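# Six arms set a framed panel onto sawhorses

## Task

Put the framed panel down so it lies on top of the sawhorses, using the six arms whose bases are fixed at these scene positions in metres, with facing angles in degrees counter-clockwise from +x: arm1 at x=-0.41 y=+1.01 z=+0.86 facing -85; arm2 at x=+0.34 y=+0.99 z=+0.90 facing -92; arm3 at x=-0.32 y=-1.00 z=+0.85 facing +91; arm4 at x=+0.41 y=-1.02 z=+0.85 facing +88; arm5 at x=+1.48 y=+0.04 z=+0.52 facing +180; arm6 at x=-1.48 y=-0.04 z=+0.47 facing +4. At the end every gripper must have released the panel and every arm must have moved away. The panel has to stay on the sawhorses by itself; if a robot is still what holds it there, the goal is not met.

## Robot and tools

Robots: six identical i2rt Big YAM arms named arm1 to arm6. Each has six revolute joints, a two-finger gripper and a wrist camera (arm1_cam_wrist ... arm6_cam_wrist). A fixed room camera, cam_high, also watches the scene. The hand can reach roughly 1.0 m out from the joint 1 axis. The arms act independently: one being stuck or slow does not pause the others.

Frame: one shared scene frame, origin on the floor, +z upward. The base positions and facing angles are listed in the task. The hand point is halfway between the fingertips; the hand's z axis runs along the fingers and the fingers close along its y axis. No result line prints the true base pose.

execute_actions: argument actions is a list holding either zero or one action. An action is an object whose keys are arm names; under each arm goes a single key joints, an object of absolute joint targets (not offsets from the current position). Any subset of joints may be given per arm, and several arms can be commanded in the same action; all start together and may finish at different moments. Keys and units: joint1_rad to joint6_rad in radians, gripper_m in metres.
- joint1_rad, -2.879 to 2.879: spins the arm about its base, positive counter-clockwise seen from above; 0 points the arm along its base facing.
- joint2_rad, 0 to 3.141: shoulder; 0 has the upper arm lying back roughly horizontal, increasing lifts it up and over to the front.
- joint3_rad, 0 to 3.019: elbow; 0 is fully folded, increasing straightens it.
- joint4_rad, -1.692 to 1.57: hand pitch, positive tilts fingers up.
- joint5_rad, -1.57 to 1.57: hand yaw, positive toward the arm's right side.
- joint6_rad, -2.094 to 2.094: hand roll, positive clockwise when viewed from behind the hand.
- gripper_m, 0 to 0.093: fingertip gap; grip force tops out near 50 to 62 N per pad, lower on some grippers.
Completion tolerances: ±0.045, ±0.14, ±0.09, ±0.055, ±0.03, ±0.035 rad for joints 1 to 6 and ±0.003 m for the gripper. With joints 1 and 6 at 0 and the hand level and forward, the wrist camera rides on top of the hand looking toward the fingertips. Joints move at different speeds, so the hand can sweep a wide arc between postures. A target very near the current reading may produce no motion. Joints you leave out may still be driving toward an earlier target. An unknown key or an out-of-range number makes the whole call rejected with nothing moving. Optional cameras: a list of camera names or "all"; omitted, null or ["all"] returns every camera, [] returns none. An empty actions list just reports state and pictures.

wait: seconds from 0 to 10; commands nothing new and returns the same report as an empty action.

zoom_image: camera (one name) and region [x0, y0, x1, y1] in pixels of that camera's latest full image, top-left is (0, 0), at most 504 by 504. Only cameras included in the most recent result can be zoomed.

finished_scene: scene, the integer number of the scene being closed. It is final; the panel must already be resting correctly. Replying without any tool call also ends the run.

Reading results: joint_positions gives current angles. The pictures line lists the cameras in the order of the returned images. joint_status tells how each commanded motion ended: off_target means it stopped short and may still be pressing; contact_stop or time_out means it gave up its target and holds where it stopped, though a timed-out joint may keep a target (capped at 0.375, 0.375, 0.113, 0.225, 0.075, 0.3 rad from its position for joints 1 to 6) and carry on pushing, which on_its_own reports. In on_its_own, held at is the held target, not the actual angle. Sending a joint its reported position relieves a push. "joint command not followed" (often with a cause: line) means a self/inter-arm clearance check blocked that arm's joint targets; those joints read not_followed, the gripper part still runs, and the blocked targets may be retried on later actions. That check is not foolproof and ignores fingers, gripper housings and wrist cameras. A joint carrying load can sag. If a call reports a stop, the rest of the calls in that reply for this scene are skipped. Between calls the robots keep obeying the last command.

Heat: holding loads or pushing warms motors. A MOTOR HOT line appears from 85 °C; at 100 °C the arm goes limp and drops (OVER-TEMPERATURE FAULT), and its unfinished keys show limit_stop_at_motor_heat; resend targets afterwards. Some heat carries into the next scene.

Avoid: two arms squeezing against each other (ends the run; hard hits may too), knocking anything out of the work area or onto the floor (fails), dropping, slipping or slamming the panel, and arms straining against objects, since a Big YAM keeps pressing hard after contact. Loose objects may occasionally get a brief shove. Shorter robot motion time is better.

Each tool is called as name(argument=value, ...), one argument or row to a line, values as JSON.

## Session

execute_actions(
  actions=[
    {"arm1":{"joints":{"joint1_rad":-0.087,"joint2_rad":1.95,"joint3_rad":0.92,"joint4_rad":-0.53,"joint5_rad":0,"joint6_rad":1.57}},"arm2":{"joints":{"joint1_rad":0.035,"joint2_rad":2.03,"joint3_rad":0.86,"joint4_rad":-0.39,"joint5_rad":0,"joint6_rad":1.57}},"arm3":{"joints":{"joint1_rad":-0.017,"joint2_rad":1.93,"joint3_rad":0.85,"joint4_rad":-0.49,"joint5_rad":0,"joint6_rad":1.57}},"arm4":{"joints":{"joint1_rad":0.035,"joint2_rad":1.93,"joint3_rad":0.92,"joint4_rad":-0.54,"joint5_rad":0,"joint6_rad":1.57}},"arm5":{"joints":{"joint1_rad":0,"joint2_rad":0.9,"joint3_rad":0.4,"joint4_rad":-0.9,"joint5_rad":0,"joint6_rad":0}},"arm6":{"joints":{"joint1_rad":-0.07,"joint2_rad":0.9,"joint3_rad":0.4,"joint4_rad":-0.9,"joint5_rad":0,"joint6_rad":0}}},
  ],
)

Scene clock: 2.33 s.
Motor temperatures (°C, as the motors report them): arm1=[25 29 29 24 25 27] | arm2=[25 28 30 26 27 24] | arm3=[25 29 31 27 28 27] | arm4=[25 25 29 26 25 26] | arm5=[26 27 30 26 26 26] | arm6=[24 28 29 24 25 24]
arm1.joint_positions: joint1_rad=-0.082 joint2_rad=+1.943 joint3_rad=+0.918 joint4_rad=-0.542 joint5_rad=-0.001 joint6_rad=+1.558 gripper_m=+0.095
arm1.joint_status: all done
arm1.hand: x=-0.4091 y=+0.5889 z=+0.7482 quat_wxyz=(+0.002, -1.000, -0.011, -0.001) (m; scene frame)
arm2.joint_positions: joint1_rad=+0.041 joint2_rad=+2.022 joint3_rad=+0.858 joint4_rad=-0.408 joint5_rad=+0.002 joint6_rad=+1.555 gripper_m=+0.095
arm2.joint_status: all done
arm2.hand: x=+0.3392 y=+0.5915 z=+0.7444 quat_wxyz=(+0.002, -1.000, -0.009, +0.004) (m; scene frame)
arm3.joint_positions: joint1_rad=-0.018 joint2_rad=+1.914 joint3_rad=+0.856 joint4_rad=-0.498 joint5_rad=-0.003 joint6_rad=+1.561 gripper_m=+0.095
arm3.joint_status: all done
arm3.hand: x=-0.3142 y=-0.5953 z=+0.7370 quat_wxyz=(+0.007, +0.002, -1.000, -0.010) (m; scene frame)
arm4.joint_positions: joint1_rad=+0.044 joint2_rad=+1.929 joint3_rad=+0.918 joint4_rad=-0.550 joint5_rad=-0.003 joint6_rad=+1.558 gripper_m=+0.094
arm4.joint_status: all done
arm4.hand: x=+0.4015 y=-0.5971 z=+0.7436 quat_wxyz=(+0.007, +0.012, -1.000, -0.003) (m; scene frame)
arm5.joint_positions: joint1_rad=-0.007 joint2_rad=+0.909 joint3_rad=+0.393 joint4_rad=-0.908 joint5_rad=-0.003 joint6_rad=+0.016 gripper_m=+0.095
arm5.joint_status: all done
arm5.hand: x=+1.2640 y=+0.0388 z=+0.5632 quat_wxyz=(-0.003, +0.997, -0.015, -0.072) (m; scene frame)
arm6.joint_positions: joint1_rad=-0.072 joint2_rad=+0.911 joint3_rad=+0.391 joint4_rad=-0.914 joint5_rad=+0.004 joint6_rad=-0.014 gripper_m=+0.094
arm6.joint_status: all done
arm6.hand: x=-1.2665 y=-0.0369 z=+0.5090 quat_wxyz=(-0.068, +0.010, -0.998, +0.003) (m; scene frame)
pictures: arm1_cam_wrist, arm2_cam_wrist, arm3_cam_wrist, arm4_cam_wrist, arm5_cam_wrist, arm6_cam_wrist, cam_high
Images, in order (width x height): arm1_cam_wrist 616x616, arm2_cam_wrist 616x616, arm3_cam_wrist 616x616, arm4_cam_wrist 616x616, arm5_cam_wrist 616x616, arm6_cam_wrist 616x616, cam_high 672x504.

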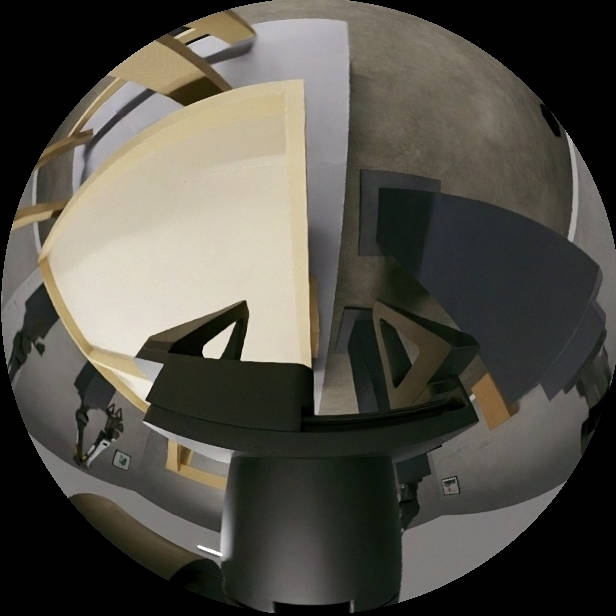

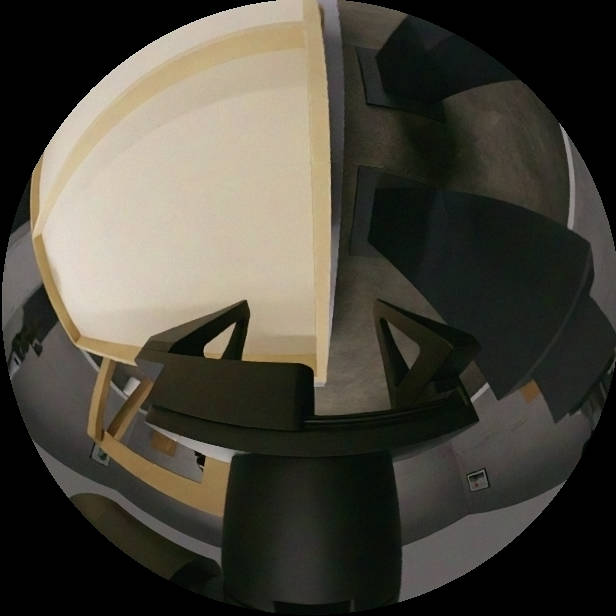

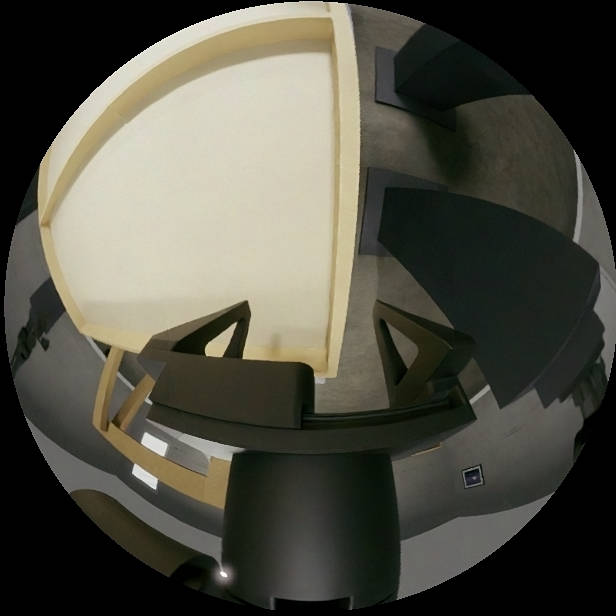

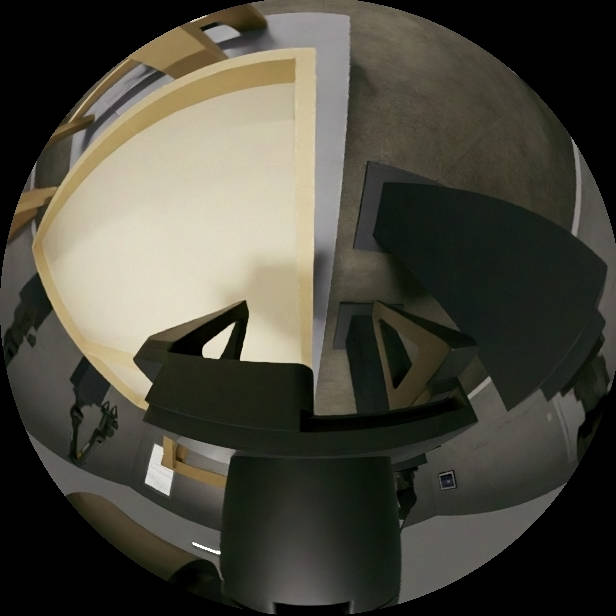

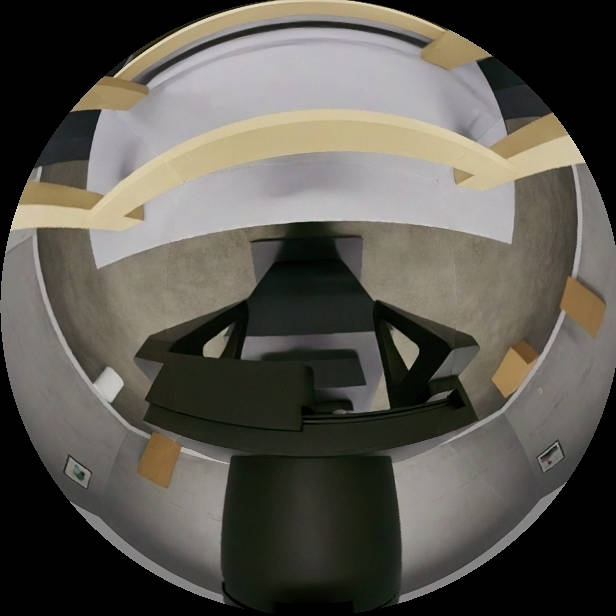

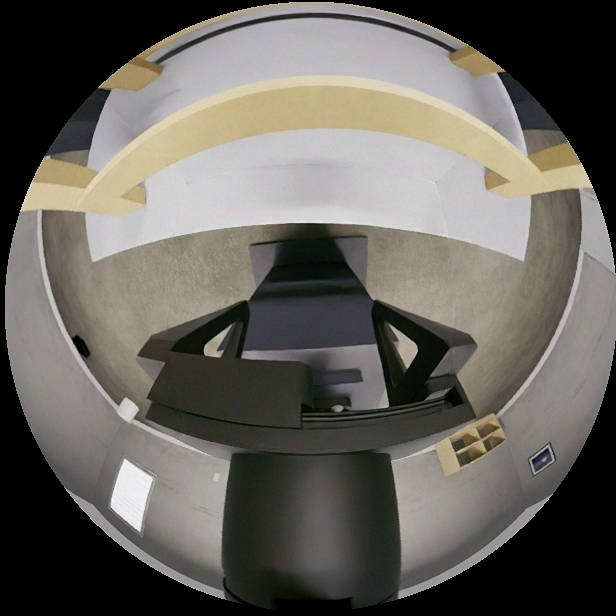

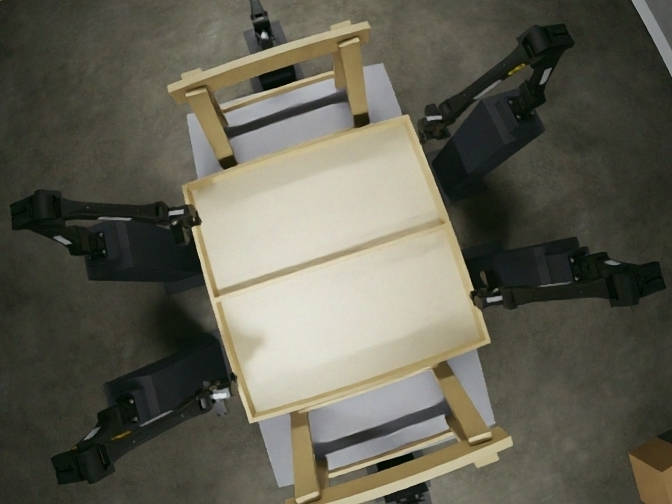

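execute_actions(
  actions=[
    {"arm1":{"joints":{"joint2_rad":2.16,"joint3_rad":0.98,"joint4_rad":-0.39}},"arm2":{"joints":{"joint2_rad":2.21,"joint3_rad":0.87,"joint4_rad":-0.23}},"arm3":{"joints":{"joint2_rad":2.1,"joint3_rad":0.78,"joint4_rad":-0.27}},"arm4":{"joints":{"joint2_rad":2.14,"joint3_rad":0.97,"joint4_rad":-0.4}},"arm5":{"joints":{"joint2_rad":1.3,"joint4_rad":-0.5}},"arm6":{"joints":{"joint2_rad":1.2,"joint4_rad":-0.5}}},
  ],
  cameras=[],
)

execute_actions(
  actions=[
    {"arm1":{"joints":{"joint2_rad":2.27,"joint3_rad":1.01,"joint4_rad":-0.32}},"arm2":{"joints":{"joint2_rad":2.33,"joint3_rad":0.91,"joint4_rad":-0.15}},"arm3":{"joints":{"joint2_rad":2.22,"joint3_rad":0.81,"joint4_rad":-0.18}},"arm4":{"joints":{"joint2_rad":2.25,"joint3_rad":1.0,"joint4_rad":-0.32}},"arm5":{"joints":{"joint2_rad":1.6,"joint4_rad":-0.15}},"arm6":{"joints":{"joint2_rad":1.45,"joint4_rad":-0.2}}},
  ],
  cameras=[],
)

execute_actions(
  actions=[
    {"arm1":{"joints":{"joint2_rad":2.385,"joint3_rad":1.06,"joint4_rad":-0.25}},"arm2":{"joints":{"joint2_rad":2.45,"joint3_rad":0.96,"joint4_rad":-0.08}},"arm3":{"joints":{"joint2_rad":2.35,"joint3_rad":0.86,"joint4_rad":-0.1}},"arm4":{"joints":{"joint2_rad":2.36,"joint3_rad":1.04,"joint4_rad":-0.25}},"arm5":{"joints":{"joint2_rad":1.9,"joint4_rad":0.3}},"arm6":{"joints":{"joint2_rad":1.68,"joint4_rad":0.1}}},
  ],
)

Scene clock: 25.00 s.
Motor temperatures (°C, as the motors report them): arm1=[25 31 30 24 25 27] | arm2=[25 29 30 26 27 24] | arm3=[25 29 31 27 28 27] | arm4=[25 27 30 26 25 26] | arm5=[26 27 32 26 26 26] | arm6=[24 27 31 24 25 24]
arm1.joint_positions: joint1_rad=-0.082 joint2_rad=+2.161 joint3_rad=+0.974 joint4_rad=-0.400 joint5_rad=-0.001 joint6_rad=+1.559 gripper_m=+0.095
arm1.joint_status: all done
arm1.hand: x=-0.4090 y=+0.5833 z=+0.6692 quat_wxyz=(+0.011, -1.000, -0.011, -0.001) (m; scene frame)
arm2.joint_positions: joint1_rad=+0.041 joint2_rad=+2.212 joint3_rad=+0.862 joint4_rad=-0.248 joint5_rad=+0.002 joint6_rad=+1.556 gripper_m=+0.095
arm2.joint_status: all done
arm2.hand: x=+0.3387 y=+0.6108 z=+0.6744 quat_wxyz=(+0.015, -1.000, -0.009, +0.004) (m; scene frame)
arm3.joint_positions: joint1_rad=-0.018 joint2_rad=+2.096 joint3_rad=+0.780 joint4_rad=-0.278 joint5_rad=-0.003 joint6_rad=+1.562 gripper_m=+0.095
arm3.joint_status: all done
arm3.hand: x=-0.3153 y=-0.6379 z=+0.6600 quat_wxyz=(+0.007, +0.001, -1.000, +0.009) (m; scene frame)
arm4.joint_positions: joint1_rad=+0.044 joint2_rad=+2.151 joint3_rad=+0.959 joint4_rad=-0.408 joint5_rad=-0.003 joint6_rad=+1.559 gripper_m=+0.094
arm4.joint_status: all done
arm4.hand: x=+0.4006 y=-0.6005 z=+0.6612 quat_wxyz=(+0.007, +0.012, -1.000, +0.016) (m; scene frame)
arm5.joint_positions: joint1_rad=-0.007 joint2_rad=+1.300 joint3_rad=+0.393 joint4_rad=-0.512 joint5_rad=-0.003 joint6_rad=+0.016 gripper_m=+0.095
arm5.joint_status: all done
arm5.hand: x=+1.2167 y=+0.0401 z=+0.4934 quat_wxyz=(-0.003, +0.997, -0.015, -0.074) (m; scene frame)
arm6.joint_positions: joint1_rad=-0.072 joint2_rad=+1.200 joint3_rad=+0.391 joint4_rad=-0.515 joint5_rad=+0.004 joint6_rad=-0.014 gripper_m=+0.094
arm6.joint_status: all done
arm6.hand: x=-1.2032 y=-0.0367 z=+0.4644 quat_wxyz=(-0.123, +0.009, -0.992, +0.003) (m; scene frame)
pictures: none
No camera images: the call's "cameras" was empty. Leave "cameras" out to get every camera's image.

Scene clock: 26.07 s.
Motor temperatures (°C, as the motors report them): arm1=[25 31 30 24 25 27] | arm2=[25 29 30 26 27 24] | arm3=[25 30 31 27 28 27] | arm4=[25 27 30 26 25 26] | arm5=[26 27 32 26 26 26] | arm6=[24 28 31 24 25 24]
arm1.joint_positions: joint1_rad=-0.082 joint2_rad=+2.258 joint3_rad=+1.004 joint4_rad=-0.330 joint5_rad=-0.001 joint6_rad=+1.559 gripper_m=+0.095
arm1.joint_status: all done
arm1.hand: x=-0.4089 y=+0.5809 z=+0.6333 quat_wxyz=(+0.009, -1.000, -0.011, -0.001) (m; scene frame)
arm2.joint_positions: joint1_rad=+0.041 joint2_rad=+2.316 joint3_rad=+0.910 joint4_rad=-0.164 joint5_rad=+0.002 joint6_rad=+1.556 gripper_m=+0.095
arm2.joint_status: all done
arm2.hand: x=+0.3385 y=+0.5995 z=+0.6394 quat_wxyz=(+0.001, -1.000, -0.009, +0.004) (m; scene frame)
arm3.joint_positions: joint1_rad=-0.018 joint2_rad=+2.204 joint3_rad=+0.803 joint4_rad=-0.187 joint5_rad=-0.003 joint6_rad=+1.562 gripper_m=+0.095
arm3.joint_status: all done
arm3.hand: x=-0.3157 y=-0.6376 z=+0.6247 quat_wxyz=(+0.007, +0.001, -1.000, +0.006) (m; scene frame)
arm4.joint_positions: joint1_rad=+0.044 joint2_rad=+2.244 joint3_rad=+0.990 joint4_rad=-0.327 joint5_rad=-0.003 joint6_rad=+1.559 gripper_m=+0.094
arm4.joint_status: all done
arm4.hand: x=+0.4002 y=-0.5938 z=+0.6270 quat_wxyz=(+0.007, +0.012, -1.000, +0.007) (m; scene frame)
arm5.joint_positions: joint1_rad=-0.007 joint2_rad=+1.602 joint3_rad=+0.393 joint4_rad=-0.163 joint5_rad=-0.003 joint6_rad=+0.016 gripper_m=+0.095
arm5.joint_status: all done
arm5.hand: x=+1.1901 y=+0.0410 z=+0.4322 quat_wxyz=(-0.003, +0.995, -0.015, -0.097) (m; scene frame)
arm6.joint_positions: joint1_rad=-0.072 joint2_rad=+1.450 joint3_rad=+0.391 joint4_rad=-0.215 joint5_rad=+0.004 joint6_rad=-0.014 gripper_m=+0.094
arm6.joint_status: all done
arm6.hand: x=-1.1724 y=-0.0366 z=+0.4174 quat_wxyz=(-0.148, +0.009, -0.989, +0.003) (m; scene frame)
pictures: none
No camera images: the call's "cameras" was empty. Leave "cameras" out to get every camera's image.

Scene clock: 27.23 s.
Motor temperatures (°C, as the motors report them): arm1=[25 31 30 24 25 27] | arm2=[25 29 30 26 27 24] | arm3=[25 30 31 27 28 27] | arm4=[25 27 30 26 25 26] | arm5=[26 27 31 26 26 26] | arm6=[24 28 31 24 25 24]
arm1.joint_positions: joint1_rad=-0.082 joint2_rad=+2.373 joint3_rad=+1.058 joint4_rad=-0.259 joint5_rad=-0.001 joint6_rad=+1.559 gripper_m=+0.095
arm1.joint_status: all done
arm1.hand: x=-0.4088 y=+0.5746 z=+0.5914 quat_wxyz=(+0.005, -1.000, -0.011, -0.001) (m; scene frame)
arm2.joint_positions: joint1_rad=+0.041 joint2_rad=+2.438 joint3_rad=+0.959 joint4_rad=-0.093 joint5_rad=+0.002 joint6_rad=+1.556 gripper_m=+0.095
arm2.joint_status: all done
arm2.hand: x=+0.3382 y=+0.6017 z=+0.5971 quat_wxyz=(+0.002, -1.000, -0.008, +0.004) (m; scene frame)
arm3.joint_positions: joint1_rad=-0.018 joint2_rad=+2.331 joint3_rad=+0.861 joint4_rad=-0.103 joint5_rad=-0.003 joint6_rad=+1.562 gripper_m=+0.095
arm3.joint_status: all done
arm3.hand: x=-0.3161 y=-0.6287 z=+0.5835 quat_wxyz=(+0.007, +0.001, -1.000, -0.001) (m; scene frame)
arm4.joint_positions: joint1_rad=+0.044 joint2_rad=+2.353 joint3_rad=+1.036 joint4_rad=-0.254 joint5_rad=-0.003 joint6_rad=+1.559 gripper_m=+0.094
arm4.joint_status: all done
arm4.hand: x=+0.3997 y=-0.5882 z=+0.5874 quat_wxyz=(+0.007, +0.012, -1.000, +0.002) (m; scene frame)
arm5.joint_positions: joint1_rad=-0.007 joint2_rad=+1.904 joint3_rad=+0.393 joint4_rad=+0.286 joint5_rad=-0.003 joint6_rad=+0.016 gripper_m=+0.095
arm5.joint_status: all done
arm5.hand: x=+1.1592 y=+0.0420 z=+0.3772 quat_wxyz=(-0.003, +0.985, -0.014, -0.171) (m; scene frame)
arm6.joint_positions: joint1_rad=-0.072 joint2_rad=+1.681 joint3_rad=+0.391 joint4_rad=+0.084 joint5_rad=+0.004 joint6_rad=-0.014 gripper_m=+0.094
arm6.joint_status: all done
arm6.hand: x=-1.1505 y=-0.0365 z=+0.3735 quat_wxyz=(-0.181, +0.009, -0.983, +0.003) (m; scene frame)
pictures: arm1_cam_wrist, arm2_cam_wrist, arm3_cam_wrist, arm4_cam_wrist, arm5_cam_wrist, arm6_cam_wrist, cam_high
Images, in order (width x height): arm1_cam_wrist 616x616, arm2_cam_wrist 616x616, arm3_cam_wrist 616x616, arm4_cam_wrist 616x616, arm5_cam_wrist 616x616, arm6_cam_wrist 616x616, cam_high 672x504.

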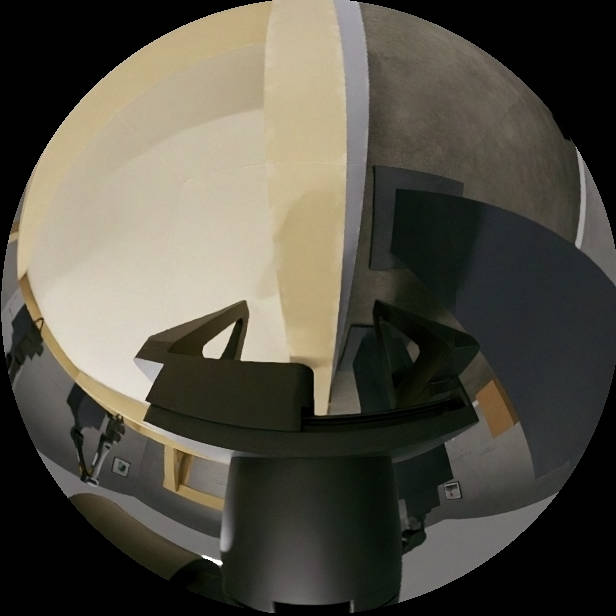

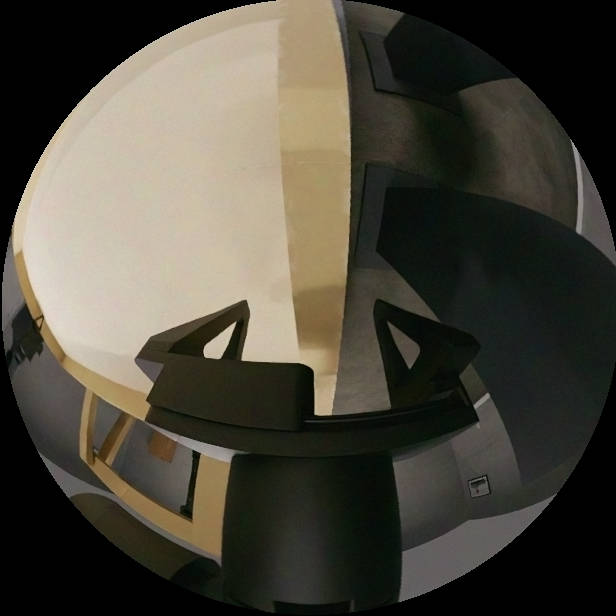

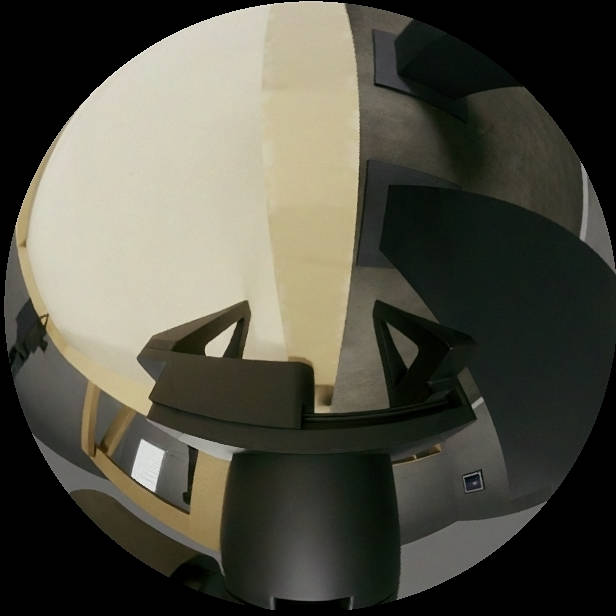

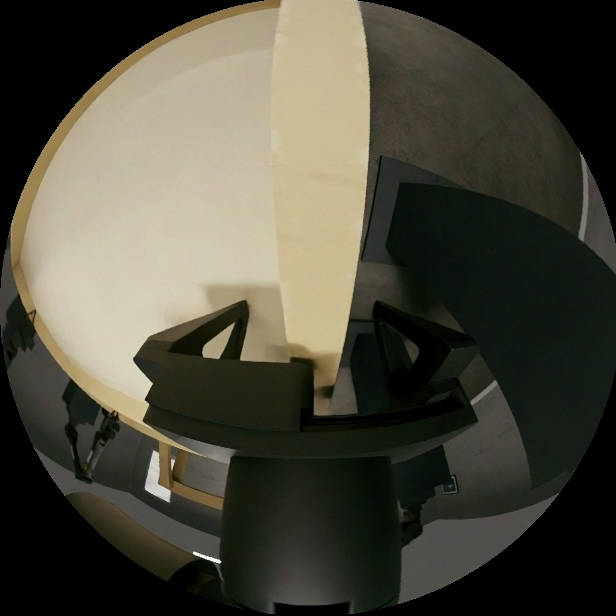

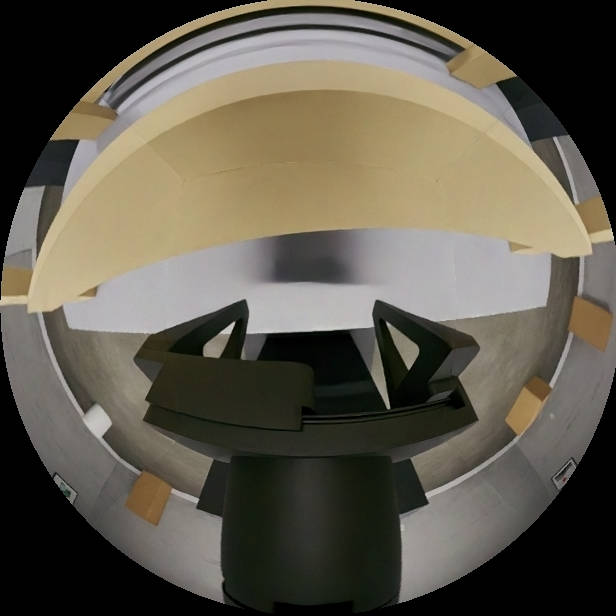

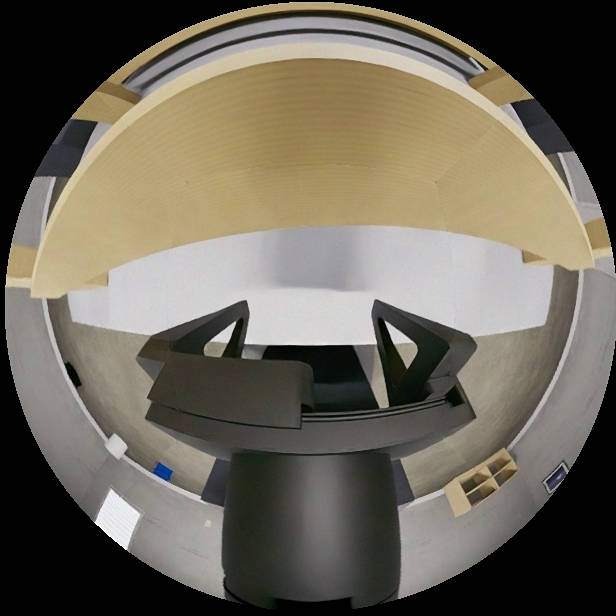

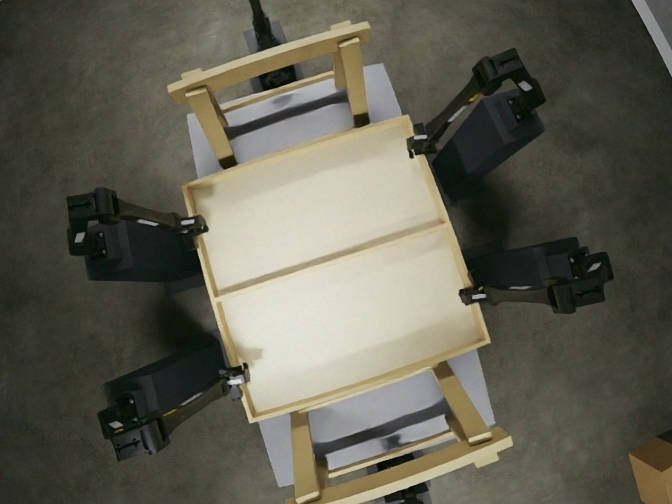

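Both horses skewed with the left end nearer; aim slightly left.

execute_actions(
  actions=[
    {"arm1":{"joints":{"gripper_m":0}},"arm2":{"joints":{"gripper_m":0}},"arm3":{"joints":{"gripper_m":0}},"arm4":{"joints":{"gripper_m":0}},"arm5":{"joints":{"joint1_rad":0.1,"joint2_rad":1.85}},"arm6":{"joints":{"joint1_rad":0.02,"joint2_rad":1.62}}},
  ],
  cameras=[],
)

execute_actions(
  actions=[
    {"arm1":{"joints":{"joint2_rad":2.1,"joint3_rad":0.99,"joint4_rad":-0.4}},"arm2":{"joints":{"joint2_rad":2.13,"joint3_rad":0.87,"joint4_rad":-0.23}},"arm3":{"joints":{"joint2_rad":2.02,"joint3_rad":0.79,"joint4_rad":-0.28}},"arm4":{"joints":{"joint2_rad":2.07,"joint3_rad":0.97,"joint4_rad":-0.4}}},
  ],
  cameras=[],
)

execute_actions(
  actions=[
    {"arm1":{"joints":{"joint2_rad":1.9,"joint3_rad":0.97,"joint4_rad":-0.57}},"arm2":{"joints":{"joint2_rad":1.91,"joint3_rad":0.84,"joint4_rad":-0.41}},"arm3":{"joints":{"joint2_rad":1.79,"joint3_rad":0.78,"joint4_rad":-0.48}},"arm4":{"joints":{"joint2_rad":1.87,"joint3_rad":0.95,"joint4_rad":-0.57}}},
  ],
  cameras=[],
)

execute_actions(
  actions=[
    {"arm1":{"joints":{"joint2_rad":1.685,"joint3_rad":1.02,"joint4_rad":-0.8}},"arm2":{"joints":{"joint2_rad":1.67,"joint3_rad":0.88,"joint4_rad":-0.66}},"arm3":{"joints":{"joint2_rad":1.55,"joint3_rad":0.855,"joint4_rad":-0.77}},"arm4":{"joints":{"joint2_rad":1.66,"joint3_rad":1.01,"joint4_rad":-0.81}}},
  ],
  cameras=[],
)

execute_actions(
  actions=[
    {"arm1":{"joints":{"joint2_rad":1.52,"joint3_rad":1.11,"joint4_rad":-1.02}},"arm2":{"joints":{"joint2_rad":1.5,"joint3_rad":0.98,"joint4_rad":-0.9}},"arm3":{"joints":{"joint2_rad":1.42,"joint3_rad":1.01,"joint4_rad":-1.02}},"arm4":{"joints":{"joint2_rad":1.52,"joint3_rad":1.12,"joint4_rad":-1.03}}},
  ],
  cameras=[],
)

execute_actions(
  actions=[
    {"arm1":{"joints":{"joint2_rad":1.4,"joint3_rad":1.39,"joint4_rad":-1.37}},"arm2":{"joints":{"joint2_rad":1.35,"joint3_rad":1.25,"joint4_rad":-1.27}},"arm3":{"joints":{"joint2_rad":1.31,"joint3_rad":1.33,"joint4_rad":-1.4}},"arm4":{"joints":{"joint2_rad":1.4,"joint3_rad":1.41,"joint4_rad":-1.39}},"arm5":{"joints":{"joint2_rad":1.93,"joint3_rad":0.85,"joint4_rad":0.3}},"arm6":{"joints":{"joint2_rad":1.78,"joint3_rad":0.85,"joint4_rad":0.12}}},
  ],
  cameras=["cam_high","arm5_cam_wrist","arm6_cam_wrist"],
)

Scene clock: 45.53 s.
Motor temperatures (°C, as the motors report them): arm1=[25 32 29 24 25 27] | arm2=[25 29 30 26 27 24] | arm3=[25 30 31 27 28 27] | arm4=[25 27 29 26 25 26] | arm5=[26 27 30 26 26 26] | arm6=[24 28 29 25 25 24]
arm1.joint_positions: joint1_rad=-0.082 joint2_rad=+2.373 joint3_rad=+1.057 joint4_rad=-0.258 joint5_rad=-0.001 joint6_rad=+1.554 gripper_m=+0.019
arm1.joint_status: gripper_m off_target (ended at +0.019, target +0.000)
arm1.hand: x=-0.4089 y=+0.5747 z=+0.5914 quat_wxyz=(+0.004, -1.000, -0.013, -0.001) (m; scene frame)
arm2.joint_positions: joint1_rad=+0.041 joint2_rad=+2.438 joint3_rad=+0.953 joint4_rad=-0.091 joint5_rad=+0.002 joint6_rad=+1.547 gripper_m=+0.018
arm2.joint_status: gripper_m off_target (ended at +0.018, target +0.000)
arm2.hand: x=+0.3383 y=+0.6047 z=+0.5968 quat_wxyz=(+0.004, -1.000, -0.013, +0.004) (m; scene frame)
arm3.joint_positions: joint1_rad=-0.018 joint2_rad=+2.331 joint3_rad=+0.858 joint4_rad=-0.102 joint5_rad=-0.002 joint6_rad=+1.557 gripper_m=+0.018
arm3.joint_status: gripper_m off_target (ended at +0.018, target +0.000)
arm3.hand: x=-0.3160 y=-0.6306 z=+0.5834 quat_wxyz=(+0.007, +0.003, -1.000, +0.000) (m; scene frame)
arm4.joint_positions: joint1_rad=+0.044 joint2_rad=+2.353 joint3_rad=+1.035 joint4_rad=-0.254 joint5_rad=-0.002 joint6_rad=+1.560 gripper_m=+0.018
arm4.joint_status: gripper_m off_target (ended at +0.018, target +0.000)
arm4.hand: x=+0.3999 y=-0.5888 z=+0.5873 quat_wxyz=(+0.006, +0.011, -1.000, +0.002) (m; scene frame)
arm5.joint_positions: joint1_rad=+0.102 joint2_rad=+1.856 joint3_rad=+0.393 joint4_rad=+0.288 joint5_rad=-0.001 joint6_rad=+0.015 gripper_m=+0.095
arm5.joint_status: all done
arm5.hand: x=+1.1472 y=+0.0064 z=+0.3913 quat_wxyz=(+0.007, +0.980, +0.040, -0.195) (m; scene frame)
arm6.joint_positions: joint1_rad=+0.022 joint2_rad=+1.630 joint3_rad=+0.391 joint4_rad=+0.086 joint5_rad=+0.003 joint6_rad=-0.013 gripper_m=+0.094
arm6.joint_status: all done
arm6.hand: x=-1.1402 y=-0.0049 z=+0.3897 quat_wxyz=(-0.207, +0.055, -0.977, -0.007) (m; scene frame)
pictures: none
No camera images: the call's "cameras" was empty. Leave "cameras" out to get every camera's image.

Scene clock: 46.80 s.
Motor temperatures (°C, as the motors report them): arm1=[25 32 29 24 25 27] | arm2=[25 29 30 26 27 25] | arm3=[25 30 31 27 28 27] | arm4=[25 27 29 26 25 26] | arm5=[26 27 30 26 26 26] | arm6=[24 28 29 25 25 24]
arm1.joint_positions: joint1_rad=-0.082 joint2_rad=+2.155 joint3_rad=+0.981 joint4_rad=-0.388 joint5_rad=-0.002 joint6_rad=+1.553 gripper_m=+0.019
arm1.joint_status: all done
arm1.hand: x=-0.4088 y=+0.5740 z=+0.6726 quat_wxyz=(-0.001, -1.000, -0.014, -0.002) (m; scene frame)
arm2.joint_positions: joint1_rad=+0.041 joint2_rad=+2.210 joint3_rad=+0.858 joint4_rad=-0.214 joint5_rad=+0.003 joint6_rad=+1.547 gripper_m=+0.018
arm2.joint_status: all done
arm2.hand: x=+0.3386 y=+0.6041 z=+0.6746 quat_wxyz=(-0.001, -1.000, -0.013, +0.005) (m; scene frame)
arm3.joint_positions: joint1_rad=-0.017 joint2_rad=+2.090 joint3_rad=+0.787 joint4_rad=-0.270 joint5_rad=-0.003 joint6_rad=+1.557 gripper_m=+0.018
arm3.joint_status: all done
arm3.hand: x=-0.3156 y=-0.6299 z=+0.6626 quat_wxyz=(+0.007, +0.004, -1.000, -0.001) (m; scene frame)
arm4.joint_positions: joint1_rad=+0.044 joint2_rad=+2.146 joint3_rad=+0.966 joint4_rad=-0.386 joint5_rad=-0.004 joint6_rad=+1.560 gripper_m=+0.018
arm4.joint_status: all done
arm4.hand: x=+0.4003 y=-0.5895 z=+0.6639 quat_wxyz=(+0.007, +0.011, -1.000, +0.000) (m; scene frame)
arm5.joint_positions: joint1_rad=+0.102 joint2_rad=+1.856 joint3_rad=+0.393 joint4_rad=+0.288 joint5_rad=-0.001 joint6_rad=+0.015 gripper_m=+0.095
arm5.joint_status: not commanded
arm5.hand: x=+1.1472 y=+0.0064 z=+0.3913 quat_wxyz=(+0.007, +0.980, +0.040, -0.195) (m; scene frame)
arm6.joint_positions: joint1_rad=+0.022 joint2_rad=+1.630 joint3_rad=+0.391 joint4_rad=+0.086 joint5_rad=+0.003 joint6_rad=-0.013 gripper_m=+0.094
arm6.joint_status: not commanded
arm6.hand: x=-1.1402 y=-0.0049 z=+0.3897 quat_wxyz=(-0.207, +0.055, -0.977, -0.007) (m; scene frame)
pictures: none
No camera images: the call's "cameras" was empty. Leave "cameras" out to get every camera's image.

Scene clock: 47.90 s.
Motor temperatures (°C, as the motors report them): arm1=[25 32 29 24 25 27] | arm2=[25 30 30 26 27 25] | arm3=[25 30 31 27 28 27] | arm4=[25 28 29 26 25 26] | arm5=[26 27 30 26 26 26] | arm6=[24 28 29 25 25 24]
arm1.joint_positions: joint1_rad=-0.082 joint2_rad=+1.956 joint3_rad=+0.957 joint4_rad=-0.557 joint5_rad=-0.004 joint6_rad=+1.553 gripper_m=+0.019
arm1.joint_status: all done
arm1.hand: x=-0.4086 y=+0.5736 z=+0.7506 quat_wxyz=(-0.004, -1.000, -0.014, -0.002) (m; scene frame)
arm2.joint_positions: joint1_rad=+0.041 joint2_rad=+1.987 joint3_rad=+0.816 joint4_rad=-0.396 joint5_rad=+0.004 joint6_rad=+1.545 gripper_m=+0.018
arm2.joint_status: all done
arm2.hand: x=+0.3389 y=+0.6039 z=+0.7511 quat_wxyz=(-0.001, -1.000, -0.014, +0.005) (m; scene frame)
arm3.joint_positions: joint1_rad=-0.017 joint2_rad=+1.861 joint3_rad=+0.764 joint4_rad=-0.474 joint5_rad=-0.004 joint6_rad=+1.557 gripper_m=+0.018
arm3.joint_status: all done
arm3.hand: x=-0.3149 y=-0.6300 z=+0.7396 quat_wxyz=(+0.007, +0.004, -1.000, -0.003) (m; scene frame)
arm4.joint_positions: joint1_rad=+0.044 joint2_rad=+1.946 joint3_rad=+0.939 joint4_rad=-0.555 joint5_rad=-0.004 joint6_rad=+1.560 gripper_m=+0.018
arm4.joint_status: all done
arm4.hand: x=+0.4012 y=-0.5905 z=+0.7409 quat_wxyz=(+0.007, +0.011, -1.000, -0.002) (m; scene frame)
arm5.joint_positions: joint1_rad=+0.102 joint2_rad=+1.856 joint3_rad=+0.393 joint4_rad=+0.288 joint5_rad=-0.001 joint6_rad=+0.015 gripper_m=+0.095
arm5.joint_status: not commanded
arm5.hand: x=+1.1472 y=+0.0064 z=+0.3913 quat_wxyz=(+0.007, +0.980, +0.040, -0.195) (m; scene frame)
arm6.joint_positions: joint1_rad=+0.022 joint2_rad=+1.630 joint3_rad=+0.391 joint4_rad=+0.086 joint5_rad=+0.003 joint6_rad=-0.013 gripper_m=+0.094
arm6.joint_status: not commanded
arm6.hand: x=-1.1402 y=-0.0049 z=+0.3897 quat_wxyz=(-0.207, +0.055, -0.977, -0.007) (m; scene frame)
pictures: none
No camera images: the call's "cameras" was empty. Leave "cameras" out to get every camera's image.

Scene clock: 48.97 s.
Motor temperatures (°C, as the motors report them): arm1=[25 32 29 24 25 27] | arm2=[25 30 30 26 27 25] | arm3=[25 30 31 27 28 27] | arm4=[25 28 30 26 25 26] | arm5=[26 27 30 26 26 26] | arm6=[24 28 29 25 25 24]
arm1.joint_positions: joint1_rad=-0.081 joint2_rad=+1.741 joint3_rad=+0.982 joint4_rad=-0.778 joint5_rad=-0.005 joint6_rad=+1.549 gripper_m=+0.019
arm1.joint_status: all done
arm1.hand: x=-0.4079 y=+0.5716 z=+0.8457 quat_wxyz=(-0.014, -1.000, -0.016, -0.003) (m; scene frame)
arm2.joint_positions: joint1_rad=+0.041 joint2_rad=+1.740 joint3_rad=+0.826 joint4_rad=-0.645 joint5_rad=+0.004 joint6_rad=+1.543 gripper_m=+0.018
arm2.joint_status: all done
arm2.hand: x=+0.3396 y=+0.6014 z=+0.8437 quat_wxyz=(-0.005, -1.000, -0.015, +0.005) (m; scene frame)
arm3.joint_positions: joint1_rad=-0.016 joint2_rad=+1.605 joint3_rad=+0.789 joint4_rad=-0.745 joint5_rad=-0.006 joint6_rad=+1.557 gripper_m=+0.018
arm3.joint_status: all done
arm3.hand: x=-0.3145 y=-0.6332 z=+0.8340 quat_wxyz=(+0.008, +0.005, -1.000, -0.008) (m; scene frame)
arm4.joint_positions: joint1_rad=+0.044 joint2_rad=+1.726 joint3_rad=+0.956 joint4_rad=-0.786 joint5_rad=-0.007 joint6_rad=+1.560 gripper_m=+0.018
arm4.joint_status: all done
arm4.hand: x=+0.4017 y=-0.5949 z=+0.8342 quat_wxyz=(+0.009, +0.011, -1.000, -0.005) (m; scene frame)
arm5.joint_positions: joint1_rad=+0.102 joint2_rad=+1.856 joint3_rad=+0.393 joint4_rad=+0.288 joint5_rad=-0.001 joint6_rad=+0.015 gripper_m=+0.095
arm5.joint_status: not commanded
arm5.hand: x=+1.1472 y=+0.0064 z=+0.3913 quat_wxyz=(+0.007, +0.980, +0.040, -0.195) (m; scene frame)
arm6.joint_positions: joint1_rad=+0.022 joint2_rad=+1.630 joint3_rad=+0.391 joint4_rad=+0.086 joint5_rad=+0.003 joint6_rad=-0.013 gripper_m=+0.094
arm6.joint_status: not commanded
arm6.hand: x=-1.1402 y=-0.0049 z=+0.3897 quat_wxyz=(-0.207, +0.055, -0.977, -0.007) (m; scene frame)
pictures: none
No camera images: the call's "cameras" was empty. Leave "cameras" out to get every camera's image.

Scene clock: 51.10 s.
Motor temperatures (°C, as the motors report them): arm1=[25 32 30 24 25 27] | arm2=[25 30 31 26 27 25] | arm3=[25 30 33 27 28 27] | arm4=[25 28 30 26 25 26] | arm5=[26 27 30 26 26 26] | arm6=[24 28 29 25 25 24]
arm1.joint_positions: joint1_rad=-0.080 joint2_rad=+1.590 joint3_rad=+1.040 joint4_rad=-0.993 joint5_rad=-0.005 joint6_rad=+1.549 gripper_m=+0.019
arm1.joint_status: all done
arm1.hand: x=-0.4077 y=+0.5802 z=+0.9243 quat_wxyz=(-0.010, -1.000, -0.017, -0.003) (m; scene frame)
arm2.joint_positions: joint1_rad=+0.041 joint2_rad=+1.562 joint3_rad=+0.872 joint4_rad=-0.882 joint5_rad=+0.005 joint6_rad=+1.543 gripper_m=+0.018
arm2.joint_status: joint3_rad time_out (moved +0.045 of +0.154); the others done
arm2.on_its_own: joint3_rad reads +0.872 and still pushes toward +0.980 since a time_out
arm2.hand: x=+0.3399 y=+0.6093 z=+0.9202 quat_wxyz=(+0.002, -1.000, -0.015, +0.006) (m; scene frame)
arm3.joint_positions: joint1_rad=-0.016 joint2_rad=+1.483 joint3_rad=+0.907 joint4_rad=-0.998 joint5_rad=-0.007 joint6_rad=+1.557 gripper_m=+0.018
arm3.joint_status: joint3_rad time_out (moved +0.119 of +0.221); the others done
arm3.on_its_own: joint3_rad reads +0.907 and still pushes toward +1.010 since a time_out
arm3.hand: x=-0.3141 y=-0.6245 z=+0.9112 quat_wxyz=(+0.009, +0.005, -1.000, -0.001) (m; scene frame)
arm4.joint_positions: joint1_rad=+0.044 joint2_rad=+1.606 joint3_rad=+1.049 joint4_rad=-0.994 joint5_rad=-0.010 joint6_rad=+1.560 gripper_m=+0.018
arm4.joint_status: all done
arm4.hand: x=+0.4020 y=-0.5878 z=+0.9107 quat_wxyz=(+0.010, +0.011, -1.000, -0.008) (m; scene frame)
arm5.joint_positions: joint1_rad=+0.102 joint2_rad=+1.856 joint3_rad=+0.393 joint4_rad=+0.288 joint5_rad=-0.001 joint6_rad=+0.015 gripper_m=+0.095
arm5.joint_status: not commanded
arm5.hand: x=+1.1472 y=+0.0064 z=+0.3913 quat_wxyz=(+0.007, +0.980, +0.040, -0.195) (m; scene frame)
arm6.joint_positions: joint1_rad=+0.022 joint2_rad=+1.630 joint3_rad=+0.391 joint4_rad=+0.086 joint5_rad=+0.003 joint6_rad=-0.013 gripper_m=+0.094
arm6.joint_status: not commanded
arm6.hand: x=-1.1402 y=-0.0049 z=+0.3897 quat_wxyz=(-0.207, +0.055, -0.977, -0.007) (m; scene frame)
pictures: none
No camera images: the call's "cameras" was empty. Leave "cameras" out to get every camera's image.

not run: a stop came earlier in this reply.

execute_actions(
  actions=[
    {"arm1":{"joints":{"joint2_rad":1.4,"joint3_rad":1.39,"joint4_rad":-1.37}},"arm2":{"joints":{"joint2_rad":1.35,"joint3_rad":1.25,"joint4_rad":-1.27}},"arm3":{"joints":{"joint2_rad":1.31,"joint3_rad":1.33,"joint4_rad":-1.4}},"arm4":{"joints":{"joint2_rad":1.4,"joint3_rad":1.41,"joint4_rad":-1.39}},"arm5":{"joints":{"joint2_rad":1.96,"joint3_rad":0.85,"joint4_rad":0.27}},"arm6":{"joints":{"joint2_rad":1.81,"joint3_rad":0.85,"joint4_rad":0.09}}},
  ],
  cameras=["cam_high","arm5_cam_wrist","arm6_cam_wrist"],
)

Scene clock: 58.43 s.
Motor temperatures (°C, as the motors report them): arm1=[25 33 34 24 25 27] | arm2=[25 30 36 26 27 25] | arm3=[25 31 39 27 28 27] | arm4=[25 28 34 26 25 26] | arm5=[26 27 32 26 26 26] | arm6=[24 28 32 25 25 24]
arm1.joint_positions: joint1_rad=-0.079 joint2_rad=+1.465 joint3_rad=+1.278 joint4_rad=-1.365 joint5_rad=-0.007 joint6_rad=+1.550 gripper_m=+0.019
arm1.joint_status: joint3_rad time_out (moved +0.238 of +0.350); the others done
arm1.on_its_own: joint3_rad reads +1.278 and still pushes toward +1.390 since a time_out
arm1.hand: x=-0.4073 y=+0.5796 z=+1.0594 quat_wxyz=(-0.006, -1.000, -0.017, -0.004) (m; scene frame)
arm2.joint_positions: joint1_rad=+0.041 joint2_rad=+1.394 joint3_rad=+1.085 joint4_rad=-1.281 joint5_rad=+0.008 joint6_rad=+1.539 gripper_m=+0.018
arm2.joint_status: joint3_rad time_out (moved +0.213 of +0.378); the others done
arm2.on_its_own: joint3_rad reads +1.085 and still pushes toward +1.197 since a time_out
arm2.hand: x=+0.3402 y=+0.6086 z=+1.0529 quat_wxyz=(+0.011, -1.000, -0.017, +0.007) (m; scene frame)
arm3.joint_positions: joint1_rad=-0.014 joint2_rad=+1.353 joint3_rad=+1.174 joint4_rad=-1.418 joint5_rad=-0.007 joint6_rad=+1.555 gripper_m=+0.018
arm3.joint_status: joint3_rad time_out (moved +0.267 of +0.423); the others done
arm3.on_its_own: joint3_rad reads +1.174 and still pushes toward +1.287 since a time_out
arm3.hand: x=-0.3130 y=-0.6254 z=+1.0527 quat_wxyz=(+0.009, +0.006, -1.000, +0.010) (m; scene frame)
arm4.joint_positions: joint1_rad=+0.044 joint2_rad=+1.472 joint3_rad=+1.290 joint4_rad=-1.385 joint5_rad=-0.012 joint6_rad=+1.560 gripper_m=+0.018
arm4.joint_status: joint3_rad time_out (moved +0.241 of +0.361); the others done
arm4.on_its_own: joint3_rad reads +1.290 and still pushes toward +1.402 since a time_out
arm4.hand: x=+0.4031 y=-0.5907 z=+1.0508 quat_wxyz=(+0.011, +0.011, -1.000, +0.000) (m; scene frame)
arm5.joint_positions: joint1_rad=+0.102 joint2_rad=+1.982 joint3_rad=+0.540 joint4_rad=+0.178 joint5_rad=+0.002 joint6_rad=+0.021 gripper_m=+0.095
arm5.joint_status: joint3_rad time_out (moved +0.146 of +0.457); joint4_rad time_out (moved -0.110 of -0.018); the others done
arm5.on_its_own: joint3_rad reads +0.540 and still pushes toward +0.657 since a time_out (your +0.850 is given up); joint4_rad reads +0.178 and still pushes toward +0.270 since a time_out
arm5.hand: x=+1.1184 y=+0.0045 z=+0.3604 quat_wxyz=(+0.003, +0.988, +0.037, -0.151) (m; scene frame)
arm6.joint_positions: joint1_rad=+0.021 joint2_rad=+1.779 joint3_rad=+0.534 joint4_rad=+0.008 joint5_rad=+0.007 joint6_rad=+0.021 gripper_m=+0.094
arm6.joint_status: joint3_rad time_out (moved +0.143 of +0.459); joint4_rad time_out (moved -0.078 of +0.004); the others done
arm6.on_its_own: joint3_rad reads +0.534 and still pushes toward +0.650 since a time_out (your +0.850 is given up); joint4_rad reads +0.008 and still pushes toward +0.090 since a time_out
arm6.hand: x=-1.1075 y=-0.0026 z=+0.3635 quat_wxyz=(-0.166, +0.037, -0.985, -0.006) (m; scene frame)
pictures: arm5_cam_wrist, arm6_cam_wrist, cam_high
Images, in order (width x height): arm5_cam_wrist 616x616, arm6_cam_wrist 616x616, cam_high 672x504.

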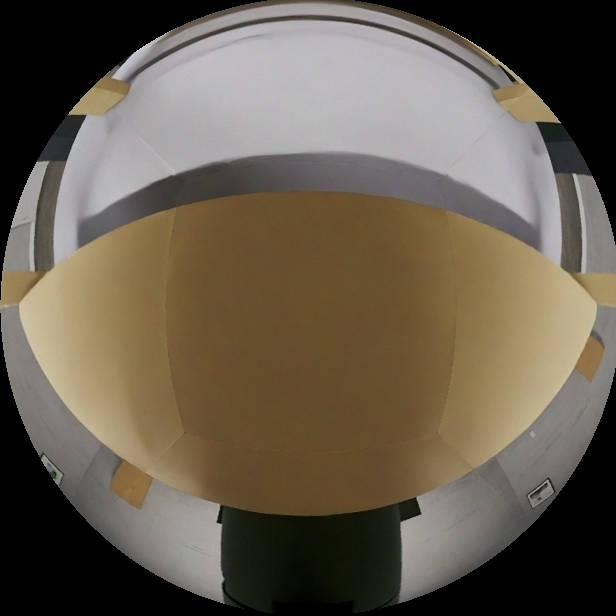

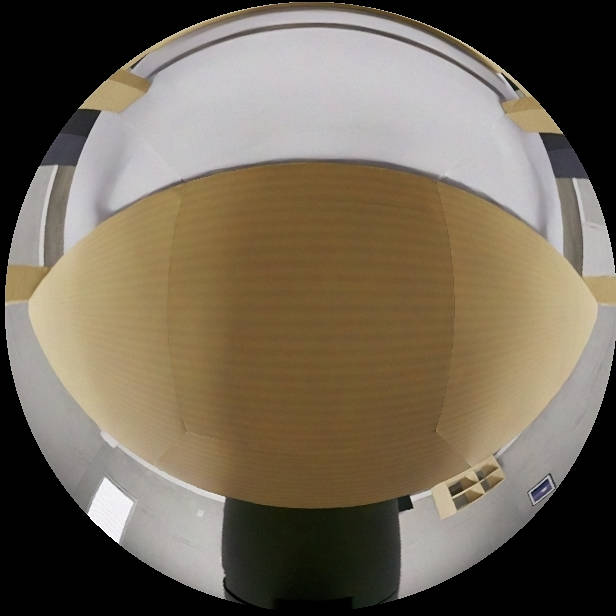

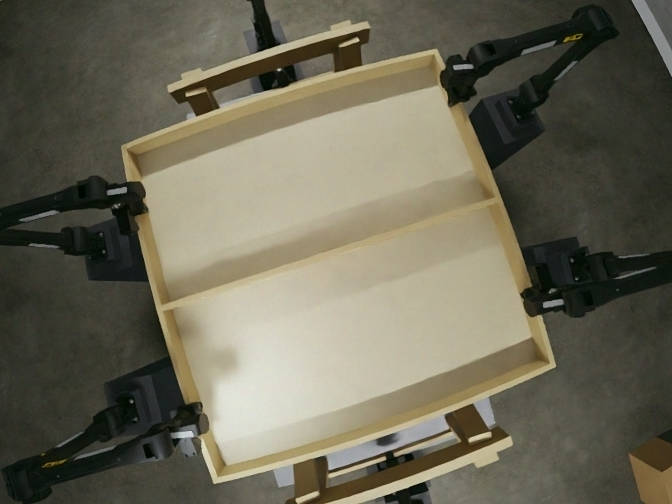

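Camera is pressing down on the bar; raise a little.

execute_actions(
  actions=[
    {"arm5":{"joints":{"joint2_rad":1.88,"joint3_rad":0.9,"joint4_rad":0.3}},"arm6":{"joints":{"joint2_rad":1.7,"joint3_rad":0.9,"joint4_rad":0.1}}},
  ],
  cameras=["arm5_cam_wrist","arm6_cam_wrist"],
)

Scene clock: 64.30 s.
Motor temperatures (°C, as the motors report them): arm1=[25 33 38 24 25 27] | arm2=[25 30 39 26 27 25] | arm3=[25 30 42 27 28 27] | arm4=[25 28 37 26 25 26] | arm5=[26 28 35 26 26 26] | arm6=[24 28 35 25 25 24]
arm1.joint_positions: joint1_rad=-0.079 joint2_rad=+1.465 joint3_rad=+1.278 joint4_rad=-1.365 joint5_rad=-0.007 joint6_rad=+1.550 gripper_m=+0.019
arm1.joint_status: not commanded
arm1.on_its_own: joint3_rad reads +1.278 and still pushes toward +1.390 since a time_out
arm1.hand: x=-0.4073 y=+0.5796 z=+1.0594 quat_wxyz=(-0.006, -1.000, -0.017, -0.004) (m; scene frame)
arm2.joint_positions: joint1_rad=+0.041 joint2_rad=+1.394 joint3_rad=+1.085 joint4_rad=-1.281 joint5_rad=+0.008 joint6_rad=+1.539 gripper_m=+0.018
arm2.joint_status: not commanded
arm2.on_its_own: joint3_rad reads +1.085 and still pushes toward +1.197 since a time_out
arm2.hand: x=+0.3402 y=+0.6086 z=+1.0529 quat_wxyz=(+0.011, -1.000, -0.017, +0.007) (m; scene frame)
arm3.joint_positions: joint1_rad=-0.014 joint2_rad=+1.353 joint3_rad=+1.174 joint4_rad=-1.418 joint5_rad=-0.007 joint6_rad=+1.555 gripper_m=+0.018
arm3.joint_status: not commanded
arm3.on_its_own: joint3_rad reads +1.174 and still pushes toward +1.287 since a time_out
arm3.hand: x=-0.3130 y=-0.6254 z=+1.0527 quat_wxyz=(+0.009, +0.006, -1.000, +0.010) (m; scene frame)
arm4.joint_positions: joint1_rad=+0.044 joint2_rad=+1.472 joint3_rad=+1.290 joint4_rad=-1.385 joint5_rad=-0.012 joint6_rad=+1.560 gripper_m=+0.018
arm4.joint_status: not commanded
arm4.on_its_own: joint3_rad reads +1.290 and still pushes toward +1.402 since a time_out
arm4.hand: x=+0.4031 y=-0.5907 z=+1.0508 quat_wxyz=(+0.011, +0.011, -1.000, +0.000) (m; scene frame)
arm5.joint_positions: joint1_rad=+0.102 joint2_rad=+1.977 joint3_rad=+0.538 joint4_rad=+0.181 joint5_rad=+0.002 joint6_rad=+0.021 gripper_m=+0.095
arm5.joint_status: joint3_rad time_out (moved -0.001 of +0.360); joint4_rad time_out (moved +0.002 of +0.122); the others done
arm5.on_its_own: joint3_rad reads +0.538 and still pushes toward +0.656 since a time_out (your +0.900 is given up); joint4_rad reads +0.181 and still pushes toward +0.300 since a time_out
arm5.hand: x=+1.1171 y=+0.0044 z=+0.3621 quat_wxyz=(+0.004, +0.987, +0.037, -0.154) (m; scene frame)
arm6.joint_positions: joint1_rad=+0.021 joint2_rad=+1.771 joint3_rad=+0.536 joint4_rad=-0.002 joint5_rad=+0.006 joint6_rad=+0.022 gripper_m=+0.094
arm6.joint_status: joint3_rad time_out (moved +0.002 of +0.366); joint4_rad time_out (moved -0.010 of +0.092); the others done
arm6.on_its_own: joint3_rad reads +0.536 and still pushes toward +0.652 since a time_out (your +0.900 is given up); joint4_rad reads -0.002 and still pushes toward +0.100 since a time_out
arm6.hand: x=-1.1064 y=-0.0025 z=+0.3660 quat_wxyz=(-0.166, +0.037, -0.985, -0.006) (m; scene frame)
pictures: arm5_cam_wrist, arm6_cam_wrist
Images, in order (width x height): arm5_cam_wrist 616x616, arm6_cam_wrist 616x616.

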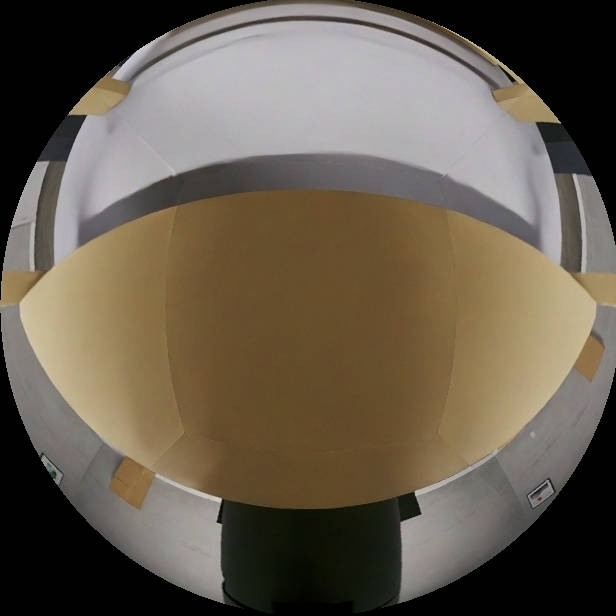

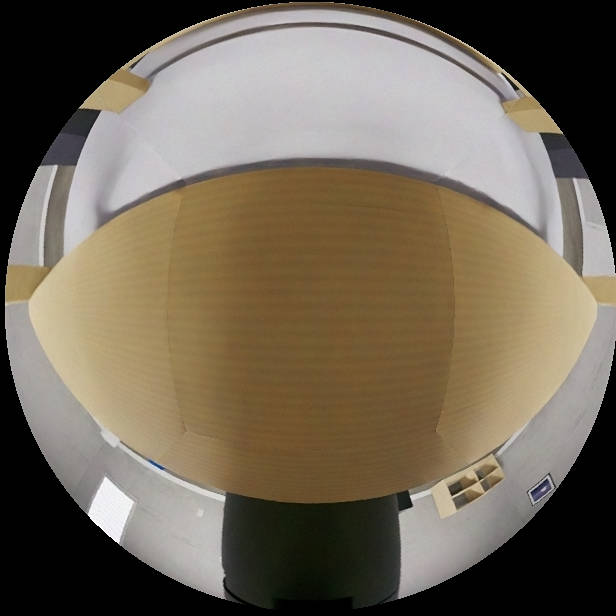

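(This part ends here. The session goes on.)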